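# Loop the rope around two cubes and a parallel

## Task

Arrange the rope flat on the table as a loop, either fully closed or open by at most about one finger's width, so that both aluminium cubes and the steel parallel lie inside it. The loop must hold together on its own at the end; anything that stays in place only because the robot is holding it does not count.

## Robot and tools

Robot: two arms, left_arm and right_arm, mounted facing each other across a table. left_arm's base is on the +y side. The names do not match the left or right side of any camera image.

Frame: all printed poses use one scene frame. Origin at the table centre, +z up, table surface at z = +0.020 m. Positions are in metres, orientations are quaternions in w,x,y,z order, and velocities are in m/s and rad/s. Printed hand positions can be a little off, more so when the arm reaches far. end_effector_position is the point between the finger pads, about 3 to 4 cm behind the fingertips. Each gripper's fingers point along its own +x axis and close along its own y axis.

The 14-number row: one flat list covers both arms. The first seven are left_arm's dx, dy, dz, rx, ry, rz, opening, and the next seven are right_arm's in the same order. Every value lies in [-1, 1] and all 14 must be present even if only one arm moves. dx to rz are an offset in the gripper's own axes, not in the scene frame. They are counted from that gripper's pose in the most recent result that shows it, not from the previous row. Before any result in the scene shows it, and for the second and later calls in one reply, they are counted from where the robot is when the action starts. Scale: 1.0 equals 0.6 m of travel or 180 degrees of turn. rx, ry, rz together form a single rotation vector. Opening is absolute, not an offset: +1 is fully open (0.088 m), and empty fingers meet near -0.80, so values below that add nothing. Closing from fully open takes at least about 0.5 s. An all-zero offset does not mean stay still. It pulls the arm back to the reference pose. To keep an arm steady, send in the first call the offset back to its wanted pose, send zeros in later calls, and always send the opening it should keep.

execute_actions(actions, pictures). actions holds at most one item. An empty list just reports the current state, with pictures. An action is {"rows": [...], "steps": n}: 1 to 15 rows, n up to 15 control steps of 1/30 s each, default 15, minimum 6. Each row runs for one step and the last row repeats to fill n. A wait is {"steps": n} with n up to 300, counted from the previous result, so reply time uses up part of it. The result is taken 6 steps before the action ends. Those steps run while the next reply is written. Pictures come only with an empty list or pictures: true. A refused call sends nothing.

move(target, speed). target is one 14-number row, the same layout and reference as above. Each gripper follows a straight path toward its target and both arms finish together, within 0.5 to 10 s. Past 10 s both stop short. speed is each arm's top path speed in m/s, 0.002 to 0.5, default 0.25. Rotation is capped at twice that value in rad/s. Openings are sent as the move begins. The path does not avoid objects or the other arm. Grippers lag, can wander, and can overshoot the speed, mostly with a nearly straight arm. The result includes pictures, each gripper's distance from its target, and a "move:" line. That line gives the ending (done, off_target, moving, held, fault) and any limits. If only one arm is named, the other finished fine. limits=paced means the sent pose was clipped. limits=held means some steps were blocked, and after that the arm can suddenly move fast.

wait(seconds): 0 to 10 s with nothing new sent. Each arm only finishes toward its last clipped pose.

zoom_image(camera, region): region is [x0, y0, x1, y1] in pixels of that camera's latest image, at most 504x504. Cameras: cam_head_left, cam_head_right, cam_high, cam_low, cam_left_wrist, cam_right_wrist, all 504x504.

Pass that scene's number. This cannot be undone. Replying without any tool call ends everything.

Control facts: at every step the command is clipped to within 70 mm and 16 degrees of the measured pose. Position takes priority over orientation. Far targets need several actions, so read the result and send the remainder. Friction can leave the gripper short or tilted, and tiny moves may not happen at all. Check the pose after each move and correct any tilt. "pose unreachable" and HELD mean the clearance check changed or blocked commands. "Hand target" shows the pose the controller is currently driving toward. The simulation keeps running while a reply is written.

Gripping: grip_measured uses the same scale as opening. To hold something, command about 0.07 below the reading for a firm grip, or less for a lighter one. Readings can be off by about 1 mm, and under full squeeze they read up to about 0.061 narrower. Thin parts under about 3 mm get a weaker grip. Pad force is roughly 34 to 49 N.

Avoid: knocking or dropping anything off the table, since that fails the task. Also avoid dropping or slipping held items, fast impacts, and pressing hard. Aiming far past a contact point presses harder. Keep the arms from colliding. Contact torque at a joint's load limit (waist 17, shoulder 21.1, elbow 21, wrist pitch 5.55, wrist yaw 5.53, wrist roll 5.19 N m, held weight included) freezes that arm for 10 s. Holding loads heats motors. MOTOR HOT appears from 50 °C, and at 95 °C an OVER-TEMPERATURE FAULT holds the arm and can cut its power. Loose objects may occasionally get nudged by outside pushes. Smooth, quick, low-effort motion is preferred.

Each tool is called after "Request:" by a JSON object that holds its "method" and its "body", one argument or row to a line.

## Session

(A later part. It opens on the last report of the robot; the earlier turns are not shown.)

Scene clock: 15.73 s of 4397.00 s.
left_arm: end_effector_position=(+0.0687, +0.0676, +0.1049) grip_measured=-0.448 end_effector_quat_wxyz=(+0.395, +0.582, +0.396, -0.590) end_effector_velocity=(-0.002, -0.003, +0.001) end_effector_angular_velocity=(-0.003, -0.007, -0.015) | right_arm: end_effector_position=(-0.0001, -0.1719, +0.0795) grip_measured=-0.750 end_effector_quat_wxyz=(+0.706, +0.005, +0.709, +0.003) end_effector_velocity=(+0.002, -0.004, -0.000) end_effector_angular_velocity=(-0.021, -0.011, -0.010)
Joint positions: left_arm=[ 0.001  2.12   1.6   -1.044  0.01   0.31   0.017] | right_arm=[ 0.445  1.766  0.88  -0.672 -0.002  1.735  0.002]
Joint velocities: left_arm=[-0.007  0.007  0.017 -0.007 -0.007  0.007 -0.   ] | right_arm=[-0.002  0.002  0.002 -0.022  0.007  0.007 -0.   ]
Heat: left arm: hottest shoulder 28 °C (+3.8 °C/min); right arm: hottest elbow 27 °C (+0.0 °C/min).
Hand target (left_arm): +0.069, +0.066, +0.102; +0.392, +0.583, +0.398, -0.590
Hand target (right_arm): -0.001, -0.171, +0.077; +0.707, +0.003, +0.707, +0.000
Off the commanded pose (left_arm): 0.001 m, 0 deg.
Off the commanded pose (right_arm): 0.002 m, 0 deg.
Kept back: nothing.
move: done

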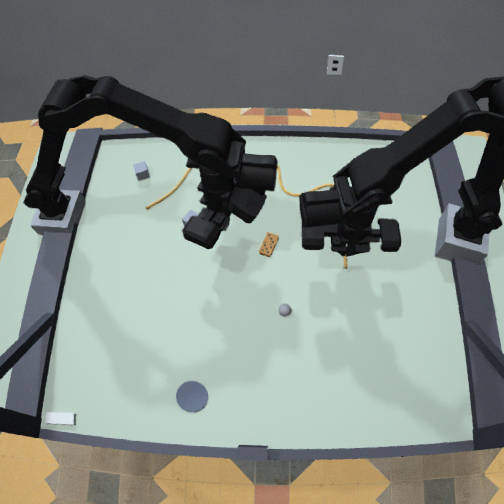

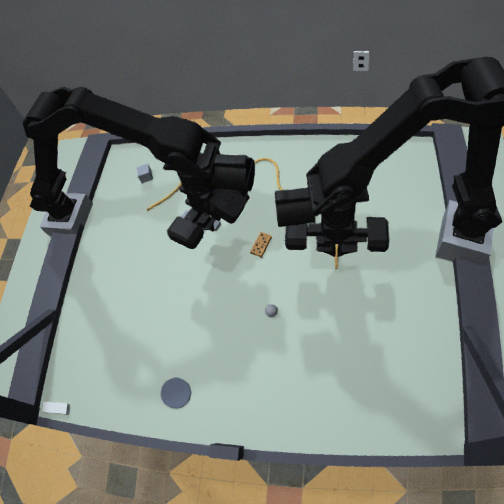

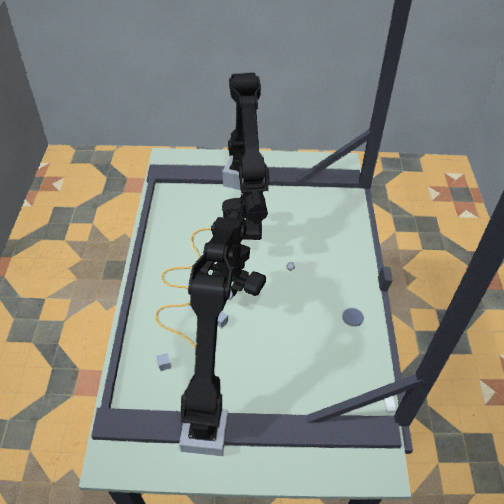

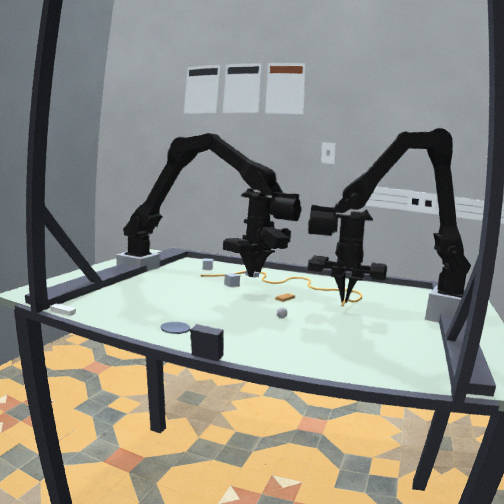

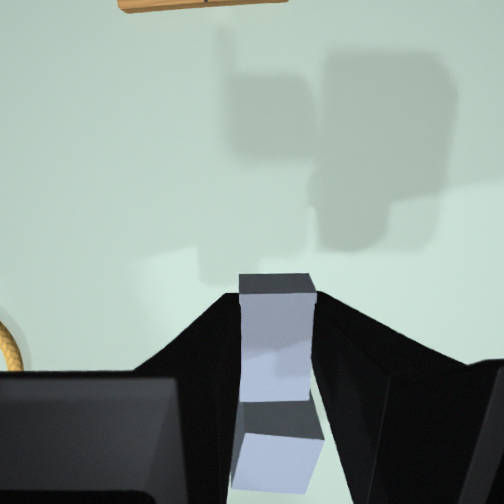

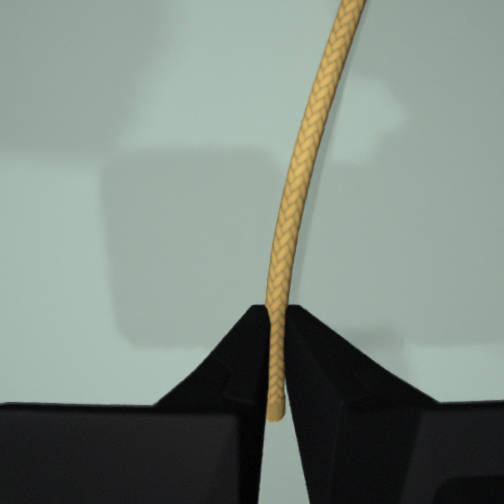

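Request:
{"method": "move", "body": {
  "target": [0.078,0,0.01,0,0.008,0,-0.52,0,0,0,0,0,0,-0.85],
  "speed": 0.1
}}

Request:
{"method": "move", "body": {
  "target": [0,0,0,0,0,0,0.3,0,0,0,0,0,0,-0.85]
}}

Scene clock: 16.87 s of 4397.00 s.
left_arm: end_effector_position=(+0.0662, +0.0596, +0.0653) grip_measured=-0.448 end_effector_quat_wxyz=(+0.393, +0.585, +0.397, -0.588) end_effector_velocity=(+0.003, +0.007, -0.003) end_effector_angular_velocity=(+0.030, -0.024, -0.010) | right_arm: end_effector_position=(-0.0003, -0.1718, +0.0796) grip_measured=-0.750 end_effector_quat_wxyz=(+0.706, +0.006, +0.709, +0.003) end_effector_velocity=(+0.002, -0.004, -0.001) end_effector_angular_velocity=(-0.011, -0.009, +0.005)
Joint positions: left_arm=[-0.006  2.208  1.576 -0.941  0.006  0.305  0.017] | right_arm=[ 0.446  1.767  0.881 -0.672 -0.002  1.738  0.002]
Joint velocities: left_arm=[-0.002  0.002 -0.007 -0.022 -0.022  0.007 -0.   ] | right_arm=[-0.002 -0.002 -0.007 -0.007  0.007 -0.007 -0.   ]
Heat: left arm: hottest shoulder 28 °C (+3.6 °C/min); right arm: hottest elbow 27 °C (+0.0 °C/min).
Hand target (left_arm): +0.066, +0.062, +0.058; +0.390, +0.589, +0.401, -0.583
Hand target (right_arm): -0.000, -0.172, +0.080; +0.706, +0.006, +0.709, +0.003
Off the commanded pose (left_arm): 0.007 m, 1 deg.
Off the commanded pose (right_arm): 0.000 m, 0 deg.
Kept back: nothing.
move: done

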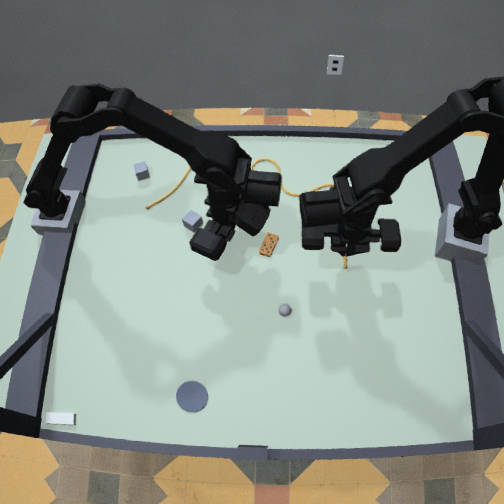

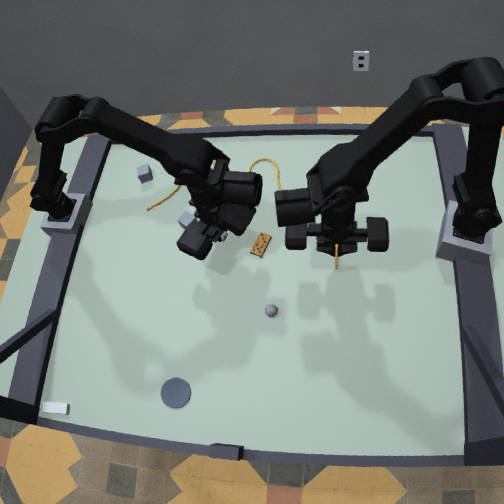

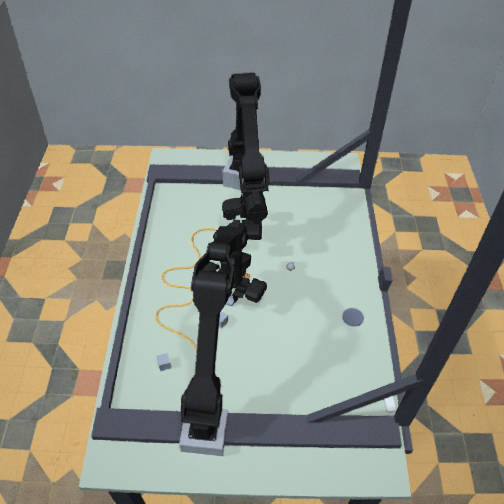

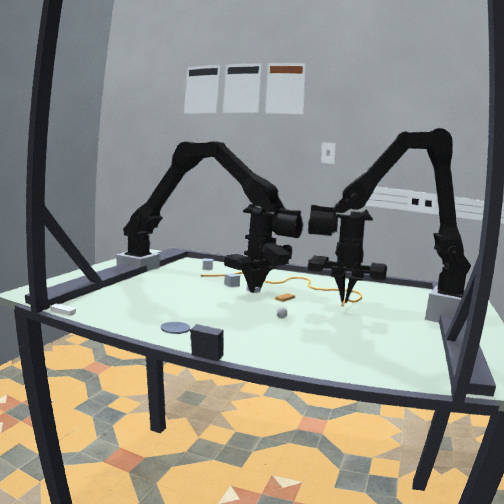

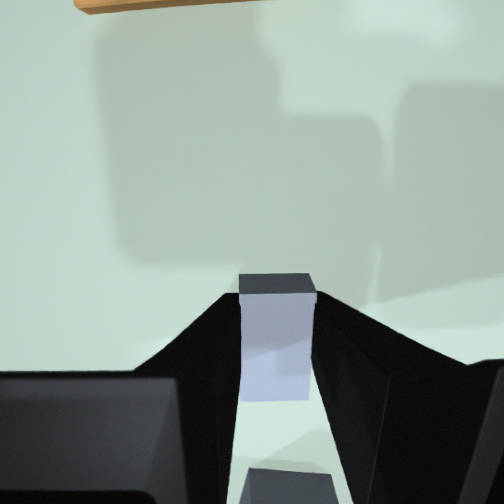

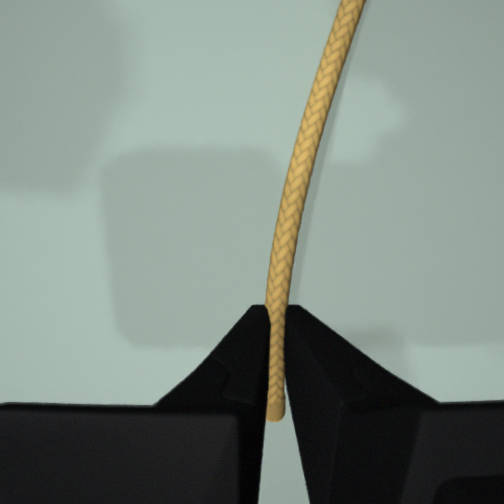

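Scene clock: 17.60 s of 4397.00 s.
left_arm: end_effector_position=(+0.0662, +0.0595, +0.0653) grip_measured=+0.296 end_effector_quat_wxyz=(+0.393, +0.585, +0.397, -0.588) end_effector_velocity=(+0.002, +0.001, +0.002) end_effector_angular_velocity=(+0.001, -0.022, +0.019) | right_arm: end_effector_position=(-0.0003, -0.1718, +0.0796) grip_measured=-0.750 end_effector_quat_wxyz=(+0.706, +0.006, +0.709, +0.003) end_effector_velocity=(+0.002, -0.005, +0.001) end_effector_angular_velocity=(-0.018, +0.004, +0.015)
Joint positions: left_arm=[-0.006  2.208  1.576 -0.94   0.006  0.305  0.053] | right_arm=[ 0.446  1.767  0.881 -0.672 -0.002  1.738  0.002]
Joint velocities: left_arm=[-0.002 -0.007 -0.002 -0.007 -0.022 -0.022  0.001] | right_arm=[-0.007 -0.007 -0.002 -0.022 -0.007 -0.022  0.   ]
Heat: left arm: hottest shoulder 29 °C (+6.8 °C/min); right arm: hottest elbow 27 °C (+0.0 °C/min).
Hand target (left_arm): +0.066, +0.059, +0.065; +0.393, +0.585, +0.397, -0.588
Hand target (right_arm): -0.000, -0.172, +0.080; +0.706, +0.006, +0.709, +0.003
Off the commanded pose (left_arm): 0.000 m, 0 deg.
Off the commanded pose (right_arm): 0.000 m, 0 deg.
Kept back: nothing.
move: done

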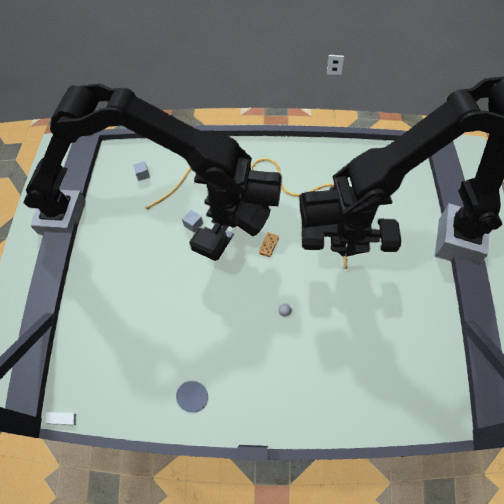

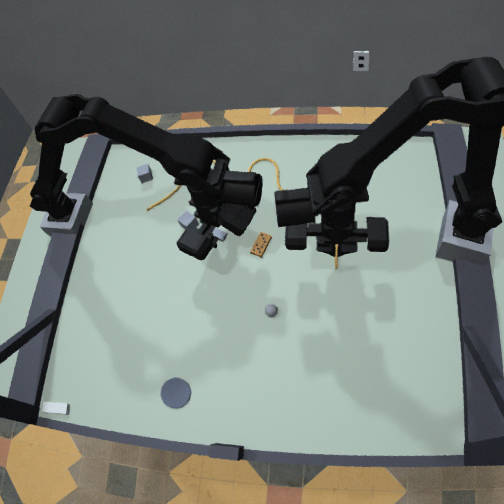

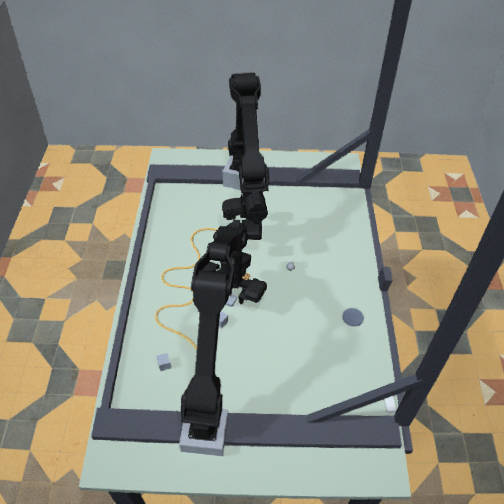

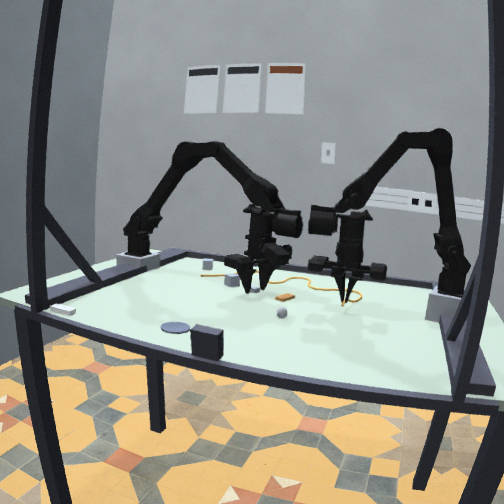

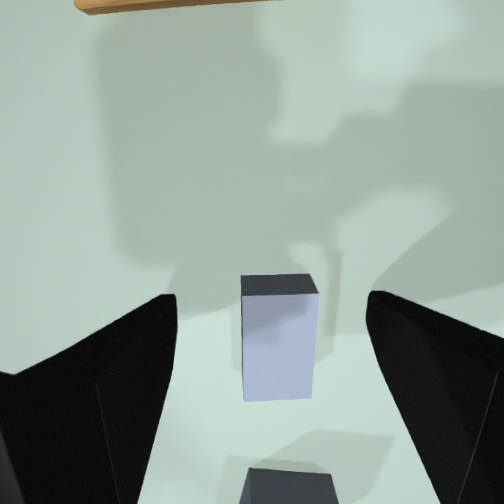

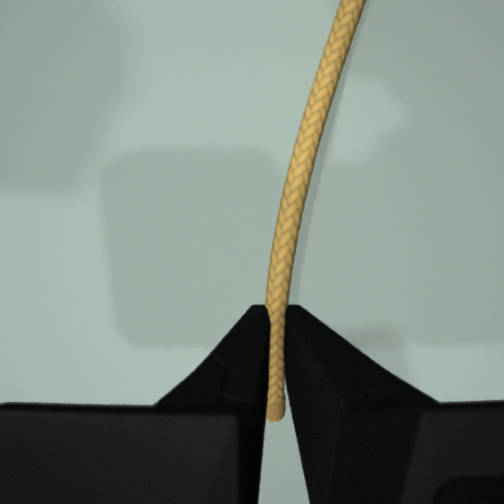

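Request:
{"method": "move", "body": {
  "target": [-0.11,0,0,0,0,0,0.6,0,0,0,0,0,0,-0.85]
}}

Request:
{"method": "move", "body": {
  "target": [0,0.112,-0.413,-0.205,0,0,0.6,0,0.133,-0.1,0.2,0,0,-0.85]
}}

Scene clock: 18.97 s of 4397.00 s.
left_arm: end_effector_position=(+0.0664, +0.0616, +0.1262) grip_measured=+0.597 end_effector_quat_wxyz=(+0.390, +0.588, +0.400, -0.585) end_effector_velocity=(-0.002, +0.000, +0.005) end_effector_angular_velocity=(+0.003, +0.007, +0.020) | right_arm: end_effector_position=(-0.0003, -0.1718, +0.0796) grip_measured=-0.750 end_effector_quat_wxyz=(+0.706, +0.006, +0.709, +0.003) end_effector_velocity=(-0.000, -0.002, +0.001) end_effector_angular_velocity=(-0.004, +0.007, +0.020)
Joint positions: left_arm=[-0.006  2.142  1.72  -1.163  0.006  0.305  0.068] | right_arm=[ 0.446  1.767  0.881 -0.672 -0.002  1.738  0.002]
Joint velocities: left_arm=[-0.002 -0.002  0.017 -0.022  0.007 -0.022 -0.   ] | right_arm=[-0.002 -0.007 -0.002 -0.007 -0.007 -0.022 -0.   ]
Heat: left arm: hottest shoulder 29 °C (+6.3 °C/min); right arm: hottest elbow 27 °C (+0.0 °C/min).
Hand target (left_arm): +0.067, +0.060, +0.131; +0.393, +0.585, +0.397, -0.588
Hand target (right_arm): -0.000, -0.172, +0.080; +0.706, +0.006, +0.709, +0.003
Off the commanded pose (left_arm): 0.006 m, 1 deg.
Off the commanded pose (right_arm): 0.000 m, 0 deg.
Kept back: nothing.
move: done

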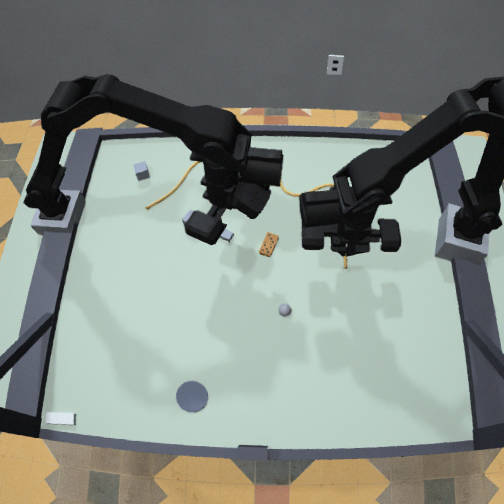

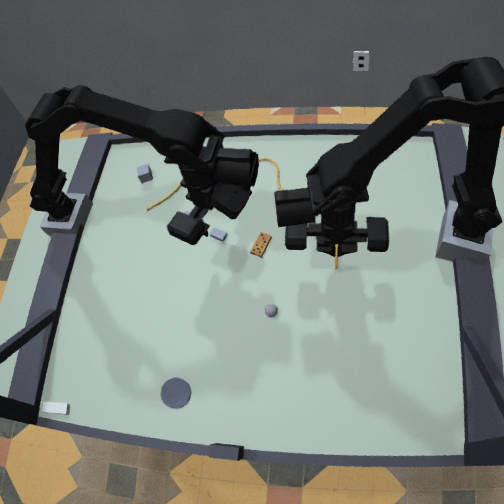

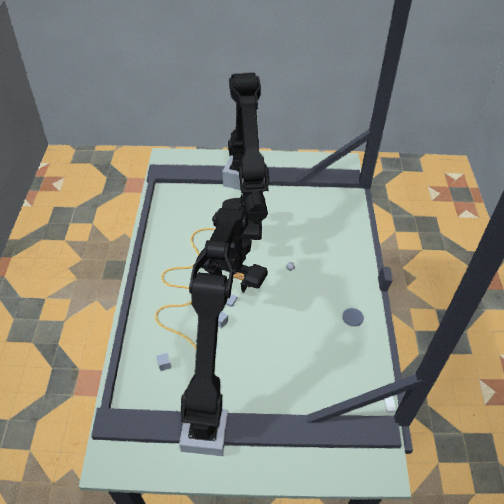

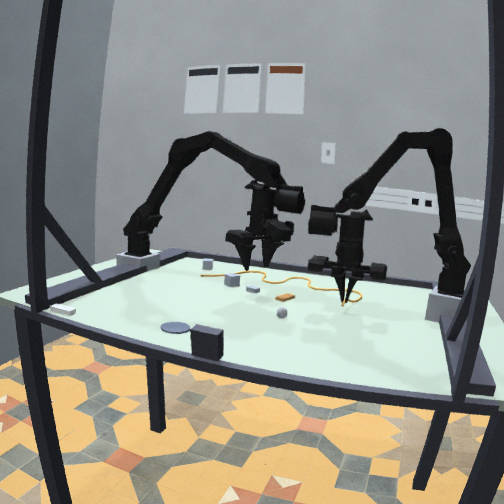

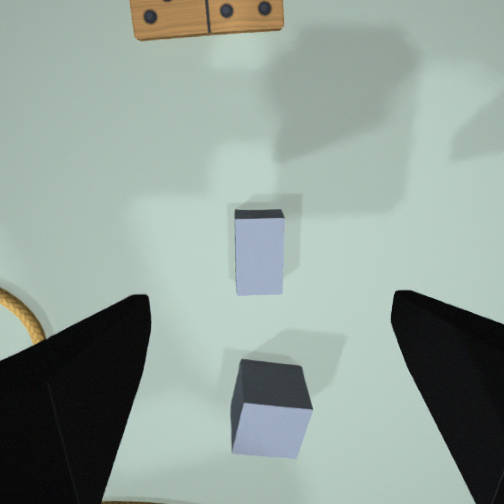

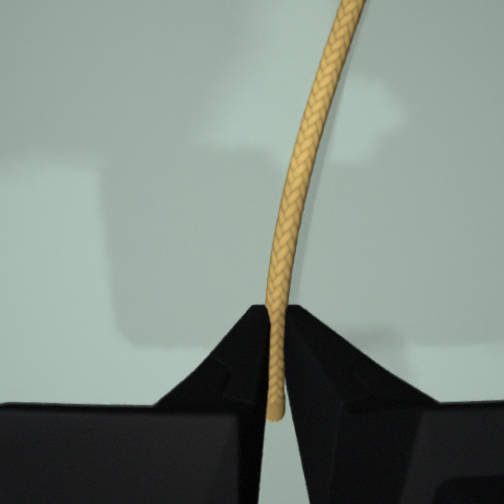

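Scene clock: 20.83 s of 4397.00 s.
left_arm: end_effector_position=(+0.2235, +0.2625, +0.1269) grip_measured=+0.598 end_effector_quat_wxyz=(+0.554, +0.433, +0.567, -0.429) end_effector_velocity=(+0.001, +0.004, -0.000) end_effector_angular_velocity=(+0.010, -0.002, -0.000) | right_arm: end_effector_position=(-0.0592, -0.0921, +0.0855) grip_measured=-0.750 end_effector_quat_wxyz=(+0.666, +0.227, +0.678, -0.213) end_effector_velocity=(+0.001, -0.003, +0.001) end_effector_angular_velocity=(-0.014, -0.012, -0.005)
Joint positions: left_arm=[ 0.617  1.522  0.932 -1.     0.001  0.283  0.068] | right_arm=[ 0.57   2.044  1.3   -0.801 -0.002  2.489  0.002]
Joint velocities: left_arm=[ 0.007 -0.007 -0.007 -0.007 -0.007  0.007 -0.   ] | right_arm=[ 0.002 -0.002  0.002 -0.022  0.007  0.007 -0.   ]
Heat: left arm: hottest shoulder 30 °C (+8.6 °C/min); right arm: hottest elbow 27 °C (+0.0 °C/min).
Hand target (left_arm): +0.223, +0.265, +0.127; +0.554, +0.433, +0.567, -0.429
Hand target (right_arm): -0.060, -0.092, +0.081; +0.670, +0.224, +0.674, -0.216
Off the commanded pose (left_arm): 0.004 m, 0 deg.
Off the commanded pose (right_arm): 0.005 m, 1 deg.
Kept back: nothing.
move: done

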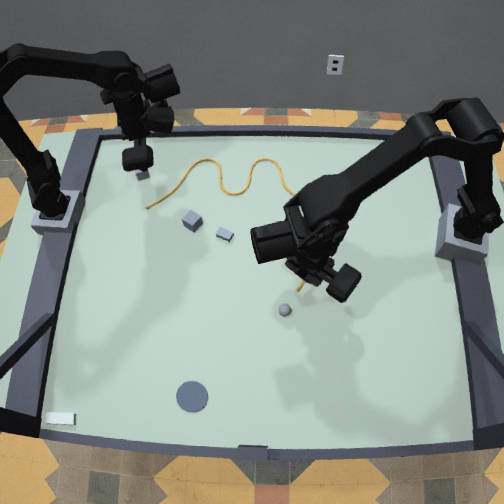

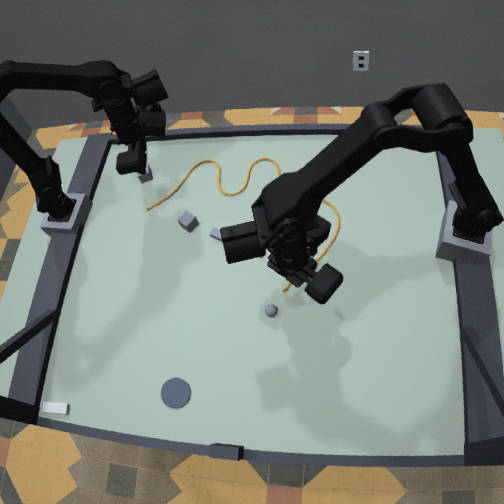

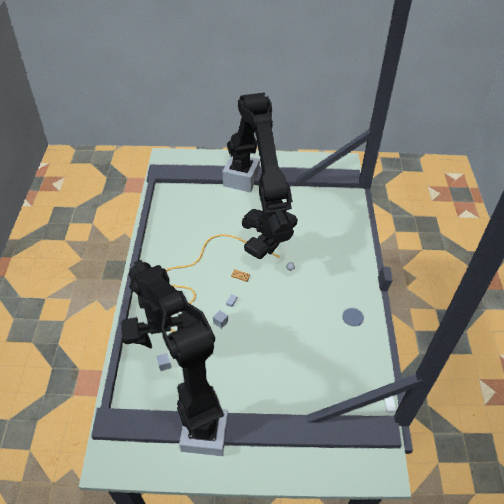

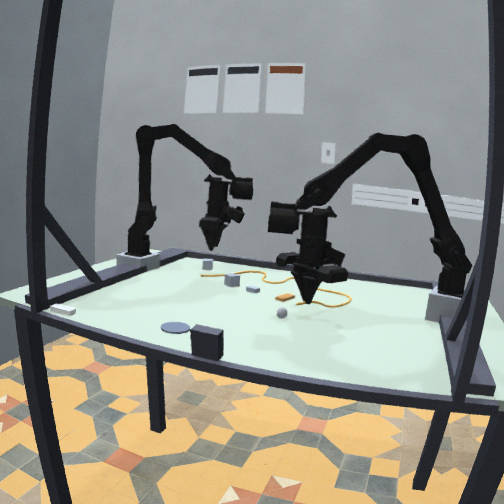

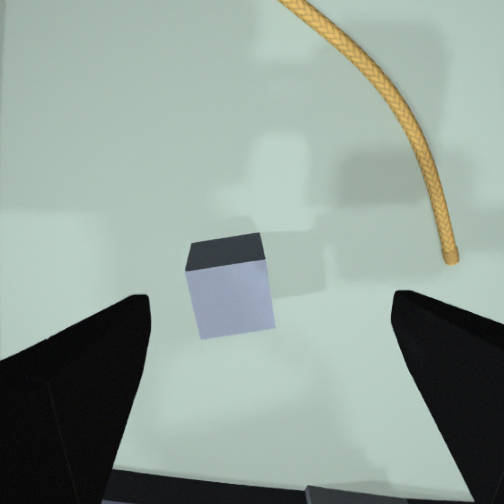

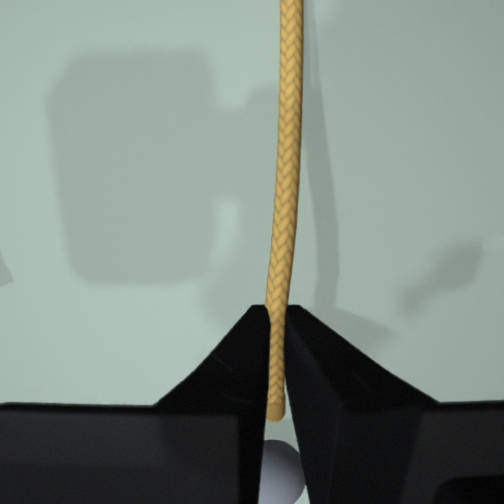

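Request:
{"method": "move", "body": {
  "target": [0.108,0.02,-0.023,-0.045,0,0,0.6,0.035,0.113,-0.042,0.18,0,0,-0.85],
  "speed": 0.15
}}

Scene clock: 23.50 s of 4397.00 s.
left_arm: end_effector_position=(+0.2318, +0.2764, +0.0658) grip_measured=+0.598 end_effector_quat_wxyz=(+0.586, +0.393, +0.590, -0.392) end_effector_velocity=(-0.001, +0.003, -0.001) end_effector_angular_velocity=(+0.014, +0.001, +0.005) | right_arm: end_effector_position=(-0.0406, -0.0218, +0.0730) grip_measured=-0.750 end_effector_quat_wxyz=(+0.574, +0.406, +0.596, -0.387) end_effector_velocity=(-0.000, +0.001, -0.000) end_effector_angular_velocity=(-0.004, +0.007, -0.009)
Joint positions: left_arm=[ 0.678  1.607  0.741 -0.711  0.001  0.21   0.068] | right_arm=[ 0.482  2.273  1.621 -0.878 -0.002  2.961  0.002]
Joint velocities: left_arm=[-0.002  0.002 -0.002 -0.007 -0.007 -0.007 -0.   ] | right_arm=[-0.002  0.007  0.012 -0.007 -0.007  0.007 -0.   ]
Heat: left arm: hottest shoulder 30 °C (+7.7 °C/min); right arm: hottest shoulder 27 °C (+0.0 °C/min).
Hand target (left_arm): +0.231, +0.279, +0.062; +0.583, +0.393, +0.596, -0.388
Hand target (right_arm): -0.040, -0.022, +0.067; +0.576, +0.404, +0.592, -0.394
Off the commanded pose (left_arm): 0.005 m, 1 deg.
Off the commanded pose (right_arm): 0.007 m, 1 deg.
Kept back: nothing.
move: done

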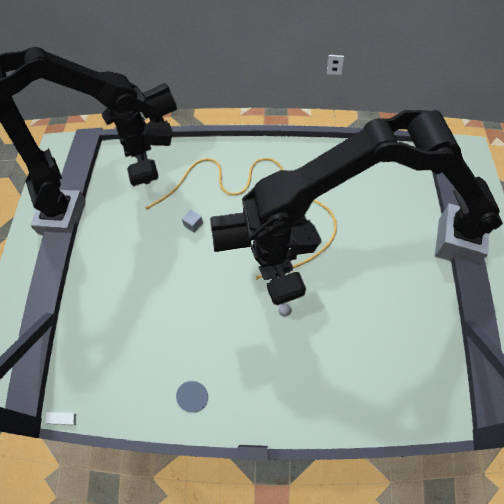

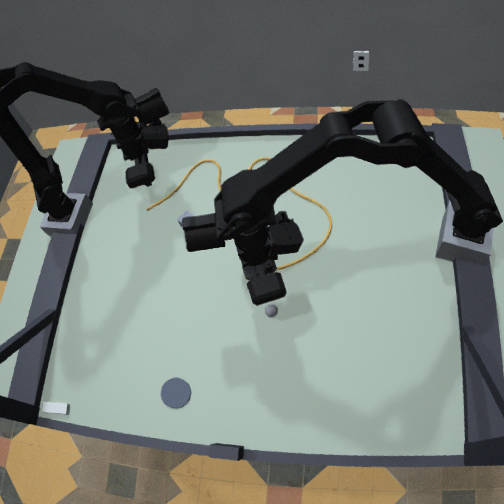

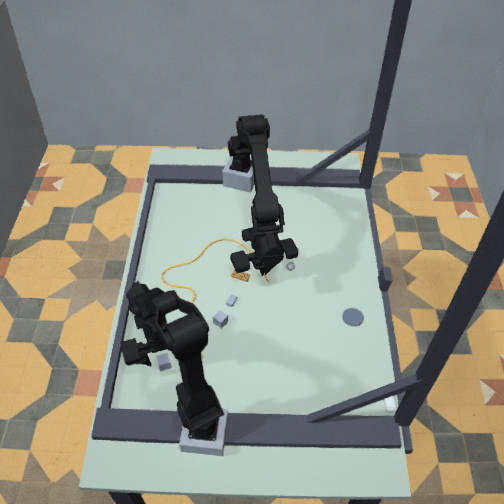

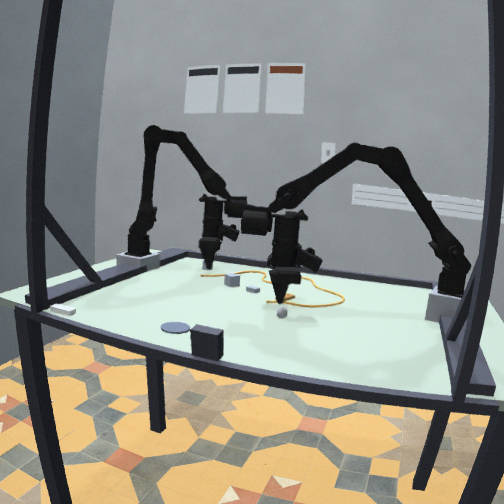

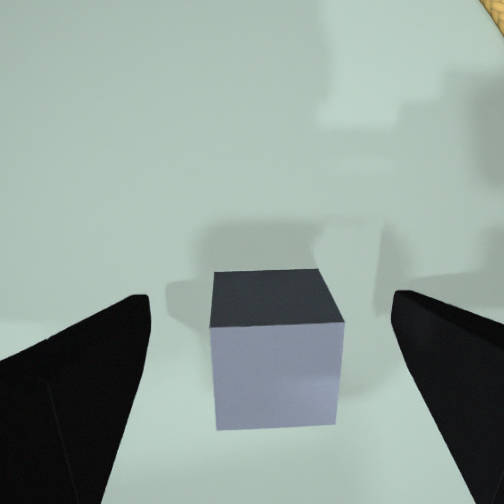

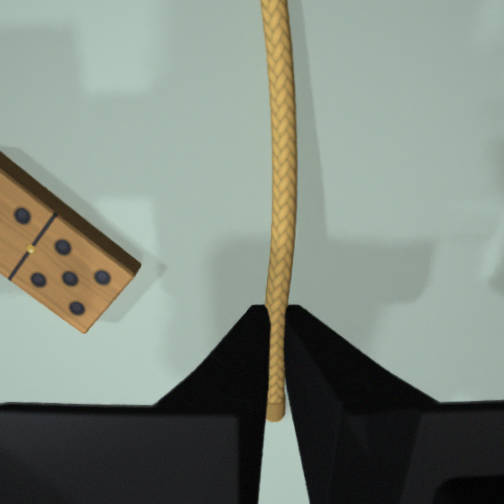

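Request:
{"method": "move", "body": {
  "target": [0,0,0,0,0,0,-0.32,0.028,0,0,0,-0.012,0,-0.85],
  "speed": 0.08
}}

Request:
{"method": "move", "body": {
  "target": [-0.1,0,0,0,0,0,-0.32,0,0,0,0,0,0,-0.3],
  "speed": 0.2
}}

Scene clock: 24.47 s of 4397.00 s.
left_arm: end_effector_position=(+0.2317, +0.2765, +0.0656) grip_measured=-0.223 end_effector_quat_wxyz=(+0.586, +0.393, +0.590, -0.392) end_effector_velocity=(+0.002, -0.000, +0.001) end_effector_angular_velocity=(+0.002, -0.025, -0.000) | right_arm: end_effector_position=(-0.0405, -0.0194, +0.0647) grip_measured=-0.750 end_effector_quat_wxyz=(+0.579, +0.404, +0.590, -0.391) end_effector_velocity=(+0.000, -0.001, +0.004) end_effector_angular_velocity=(-0.009, +0.006, -0.010)
Joint positions: left_arm=[ 0.678  1.607  0.741 -0.711  0.001  0.21   0.028] | right_arm=[ 0.482  2.308  1.646 -0.886  0.002  2.962  0.002]
Joint velocities: left_arm=[-0.007 -0.007 -0.002  0.007 -0.022 -0.007 -0.   ] | right_arm=[-0.002 -0.002  0.012 -0.022 -0.007  0.007 -0.   ]
Heat: left arm: hottest shoulder 30 °C (+7.4 °C/min); right arm: hottest shoulder 27 °C (+0.0 °C/min).
Hand target (left_arm): +0.232, +0.276, +0.066; +0.586, +0.393, +0.590, -0.392
Hand target (right_arm): -0.041, -0.021, +0.056; +0.586, +0.399, +0.585, -0.395
Off the commanded pose (left_arm): 0.000 m, 0 deg.
Off the commanded pose (right_arm): 0.009 m, 1 deg.
Kept back: nothing.
move: off_target (right_arm)

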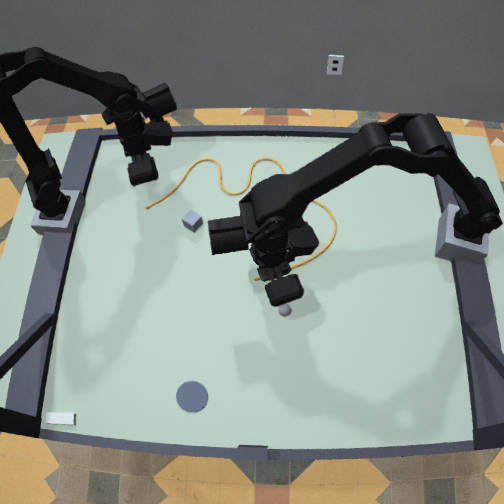

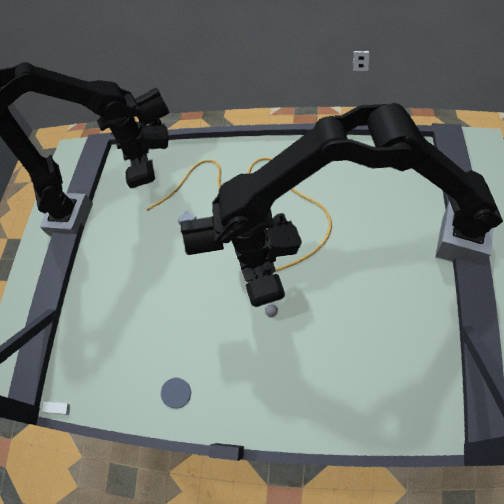

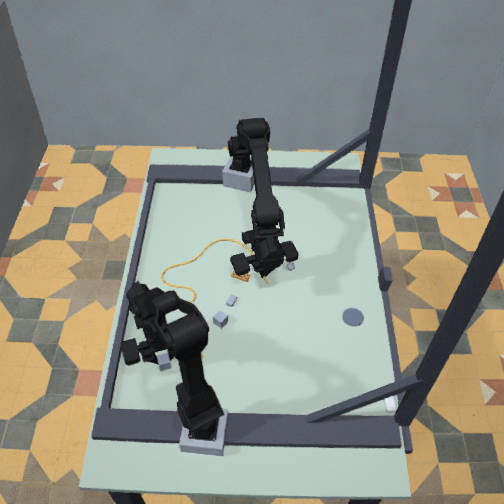

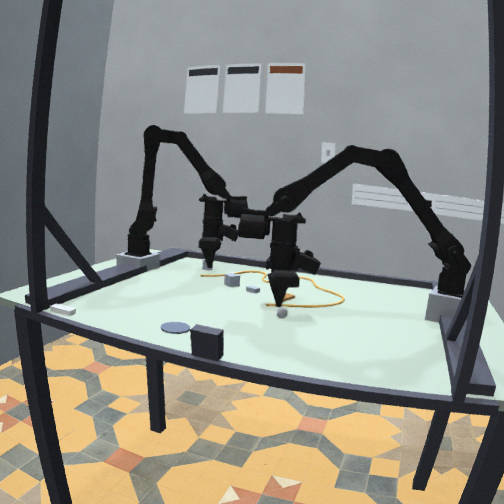

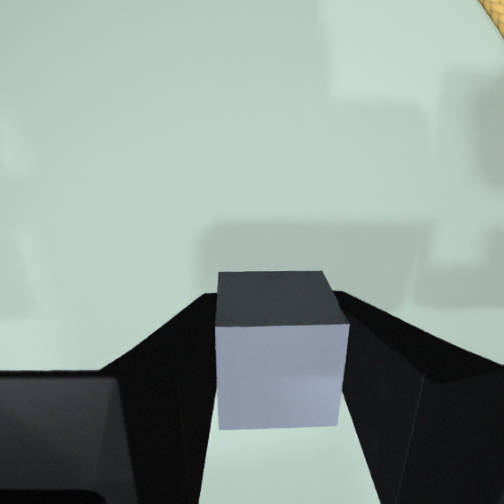

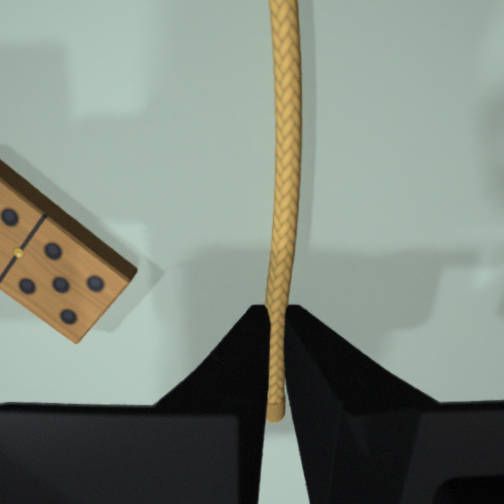

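Scene clock: 25.37 s of 4397.00 s.
left_arm: end_effector_position=(+0.2302, +0.2787, +0.1208) grip_measured=-0.223 end_effector_quat_wxyz=(+0.581, +0.395, +0.596, -0.390) end_effector_velocity=(+0.002, +0.004, +0.007) end_effector_angular_velocity=(+0.019, -0.014, +0.009) | right_arm: end_effector_position=(-0.0397, -0.0193, +0.0647) grip_measured=-0.303 end_effector_quat_wxyz=(+0.580, +0.405, +0.589, -0.390) end_effector_velocity=(-0.002, +0.001, +0.000) end_effector_angular_velocity=(+0.006, +0.008, +0.010)
Joint positions: left_arm=[ 0.678  1.495  0.881 -0.98   0.001  0.21   0.028] | right_arm=[ 0.481  2.308  1.646 -0.886  0.005  2.962  0.024]
Joint velocities: left_arm=[ 0.002 -0.012  0.017 -0.037 -0.022 -0.007 -0.   ] | right_arm=[ 0.002 -0.002 -0.002  0.007 -0.007 -0.007 -0.   ]
Heat: left arm: hottest shoulder 30 °C (+7.1 °C/min); right arm: hottest shoulder 27 °C (+0.0 °C/min).
Hand target (left_arm): +0.232, +0.277, +0.126; +0.586, +0.393, +0.590, -0.392
Hand target (right_arm): -0.041, -0.019, +0.065; +0.580, +0.404, +0.590, -0.391
Off the commanded pose (left_arm): 0.006 m, 1 deg.
Off the commanded pose (right_arm): 0.001 m, 0 deg.
Kept back: nothing.
move: done

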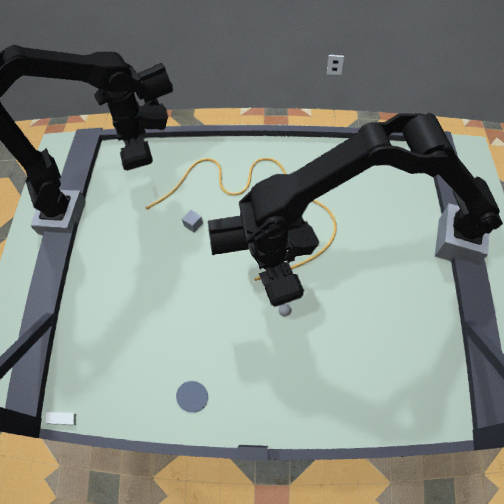

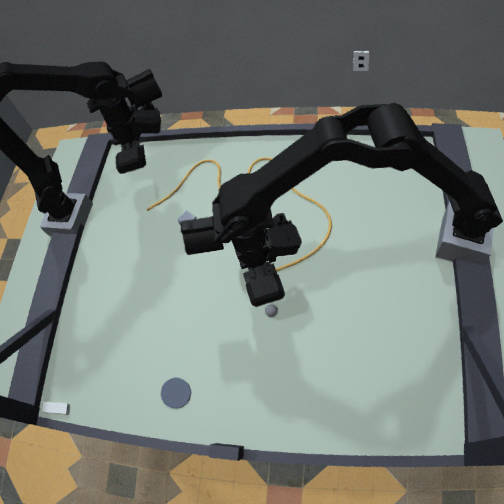

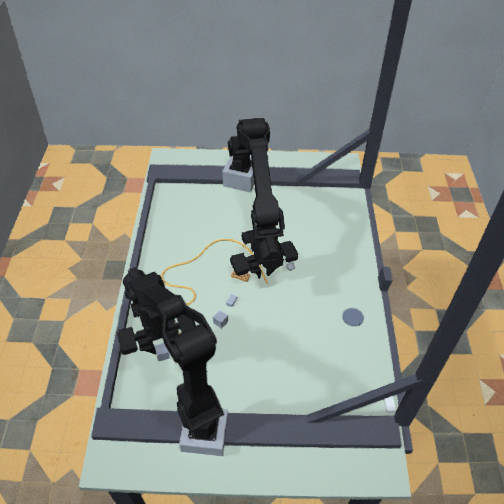

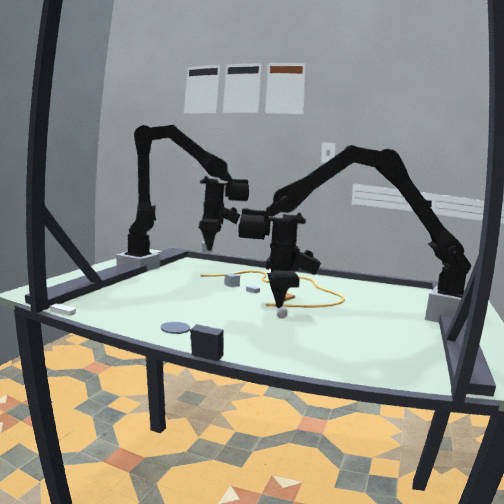

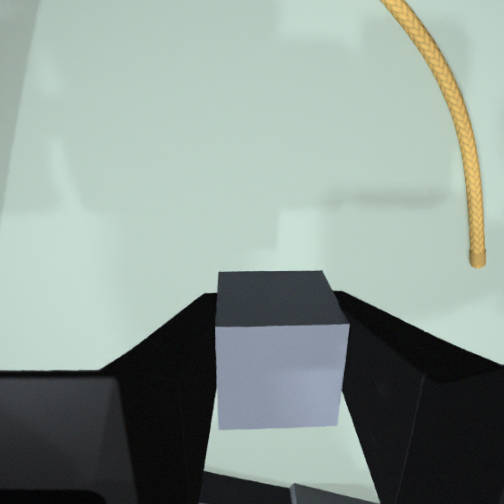

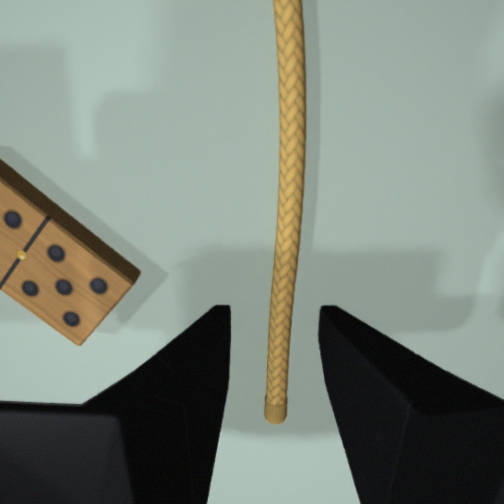

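Request:
{"method": "move", "body": {
  "target": [0,-0.35,0.357,0.24,0,0,-0.32,-0.2,0,0.46,-0.3,0,0,-0.3],
  "speed": 0.25
}}

Scene clock: 28.23 s of 4397.00 s.
left_arm: end_effector_position=(+0.1179, +0.0024, +0.1225) grip_measured=-0.223 end_effector_quat_wxyz=(+0.401, +0.580, +0.407, -0.580) end_effector_velocity=(-0.005, +0.002, +0.002) end_effector_angular_velocity=(+0.027, +0.008, +0.000) | right_arm: end_effector_position=(+0.0622, -0.2758, +0.1790) grip_measured=-0.303 end_effector_quat_wxyz=(+0.700, +0.100, +0.702, -0.078) end_effector_velocity=(+0.001, -0.005, +0.001) end_effector_angular_velocity=(-0.011, +0.008, +0.005)
Joint positions: left_arm=[ 0.115  2.403  2.144 -1.318  0.005  0.394  0.028] | right_arm=[ 0.177  1.151  0.773 -1.163 -0.002  1.717  0.024]
Joint velocities: left_arm=[-0.007  0.022  0.046 -0.051  0.007 -0.007 -0.   ] | right_arm=[-0.017 -0.012 -0.002 -0.022 -0.007 -0.022 -0.   ]
Heat: left arm: hottest shoulder 30 °C (+6.4 °C/min); right arm: hottest shoulder 28 °C (+2.1 °C/min).
Hand target (left_arm): +0.117, +0.001, +0.118; +0.396, +0.582, +0.409, -0.580
Hand target (right_arm): +0.062, -0.279, +0.178; +0.699, +0.098, +0.703, -0.080
Off the commanded pose (left_arm): 0.006 m, 1 deg.
Off the commanded pose (right_arm): 0.003 m, 0 deg.
Kept back: nothing.
move: done

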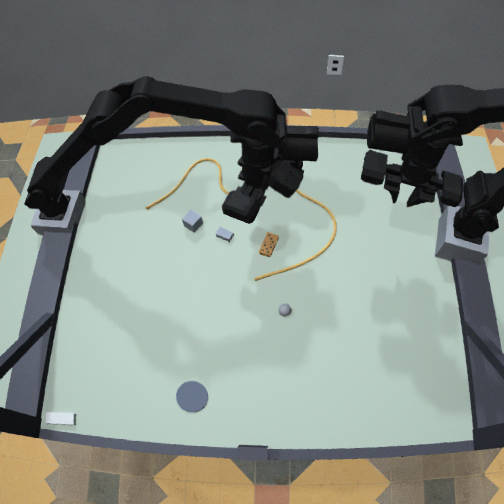

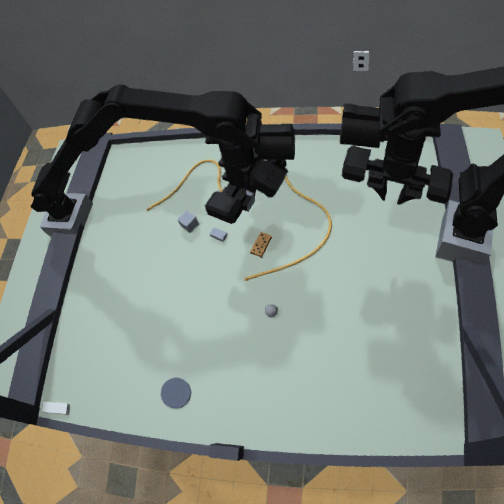

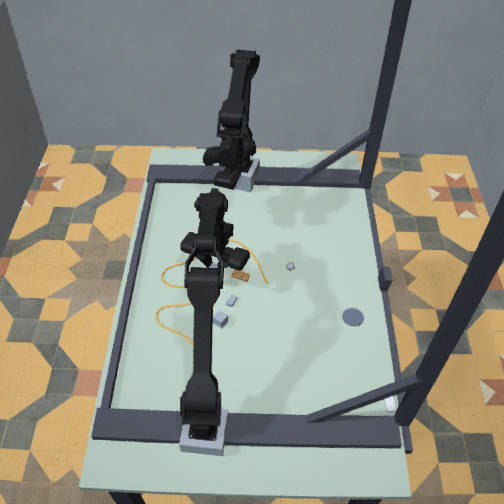

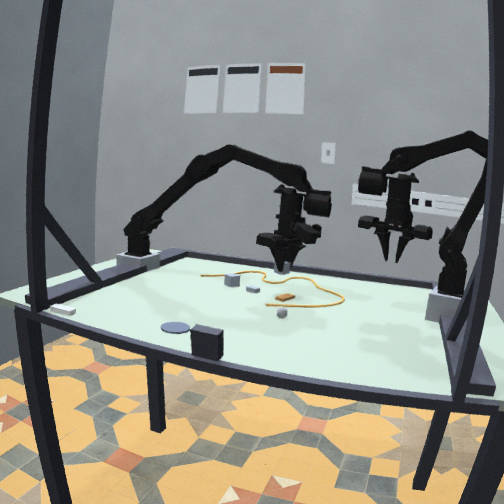

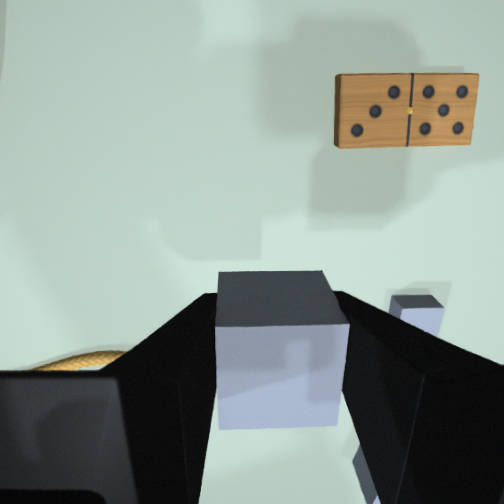

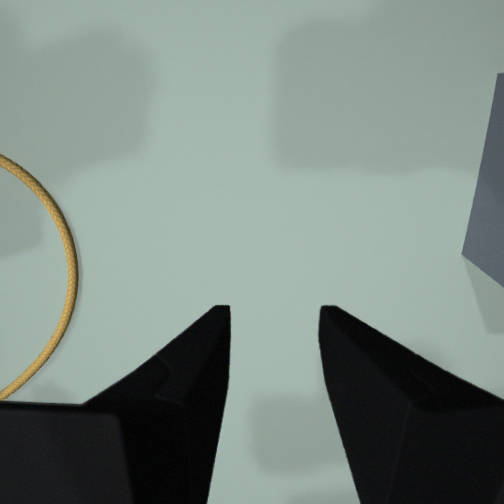

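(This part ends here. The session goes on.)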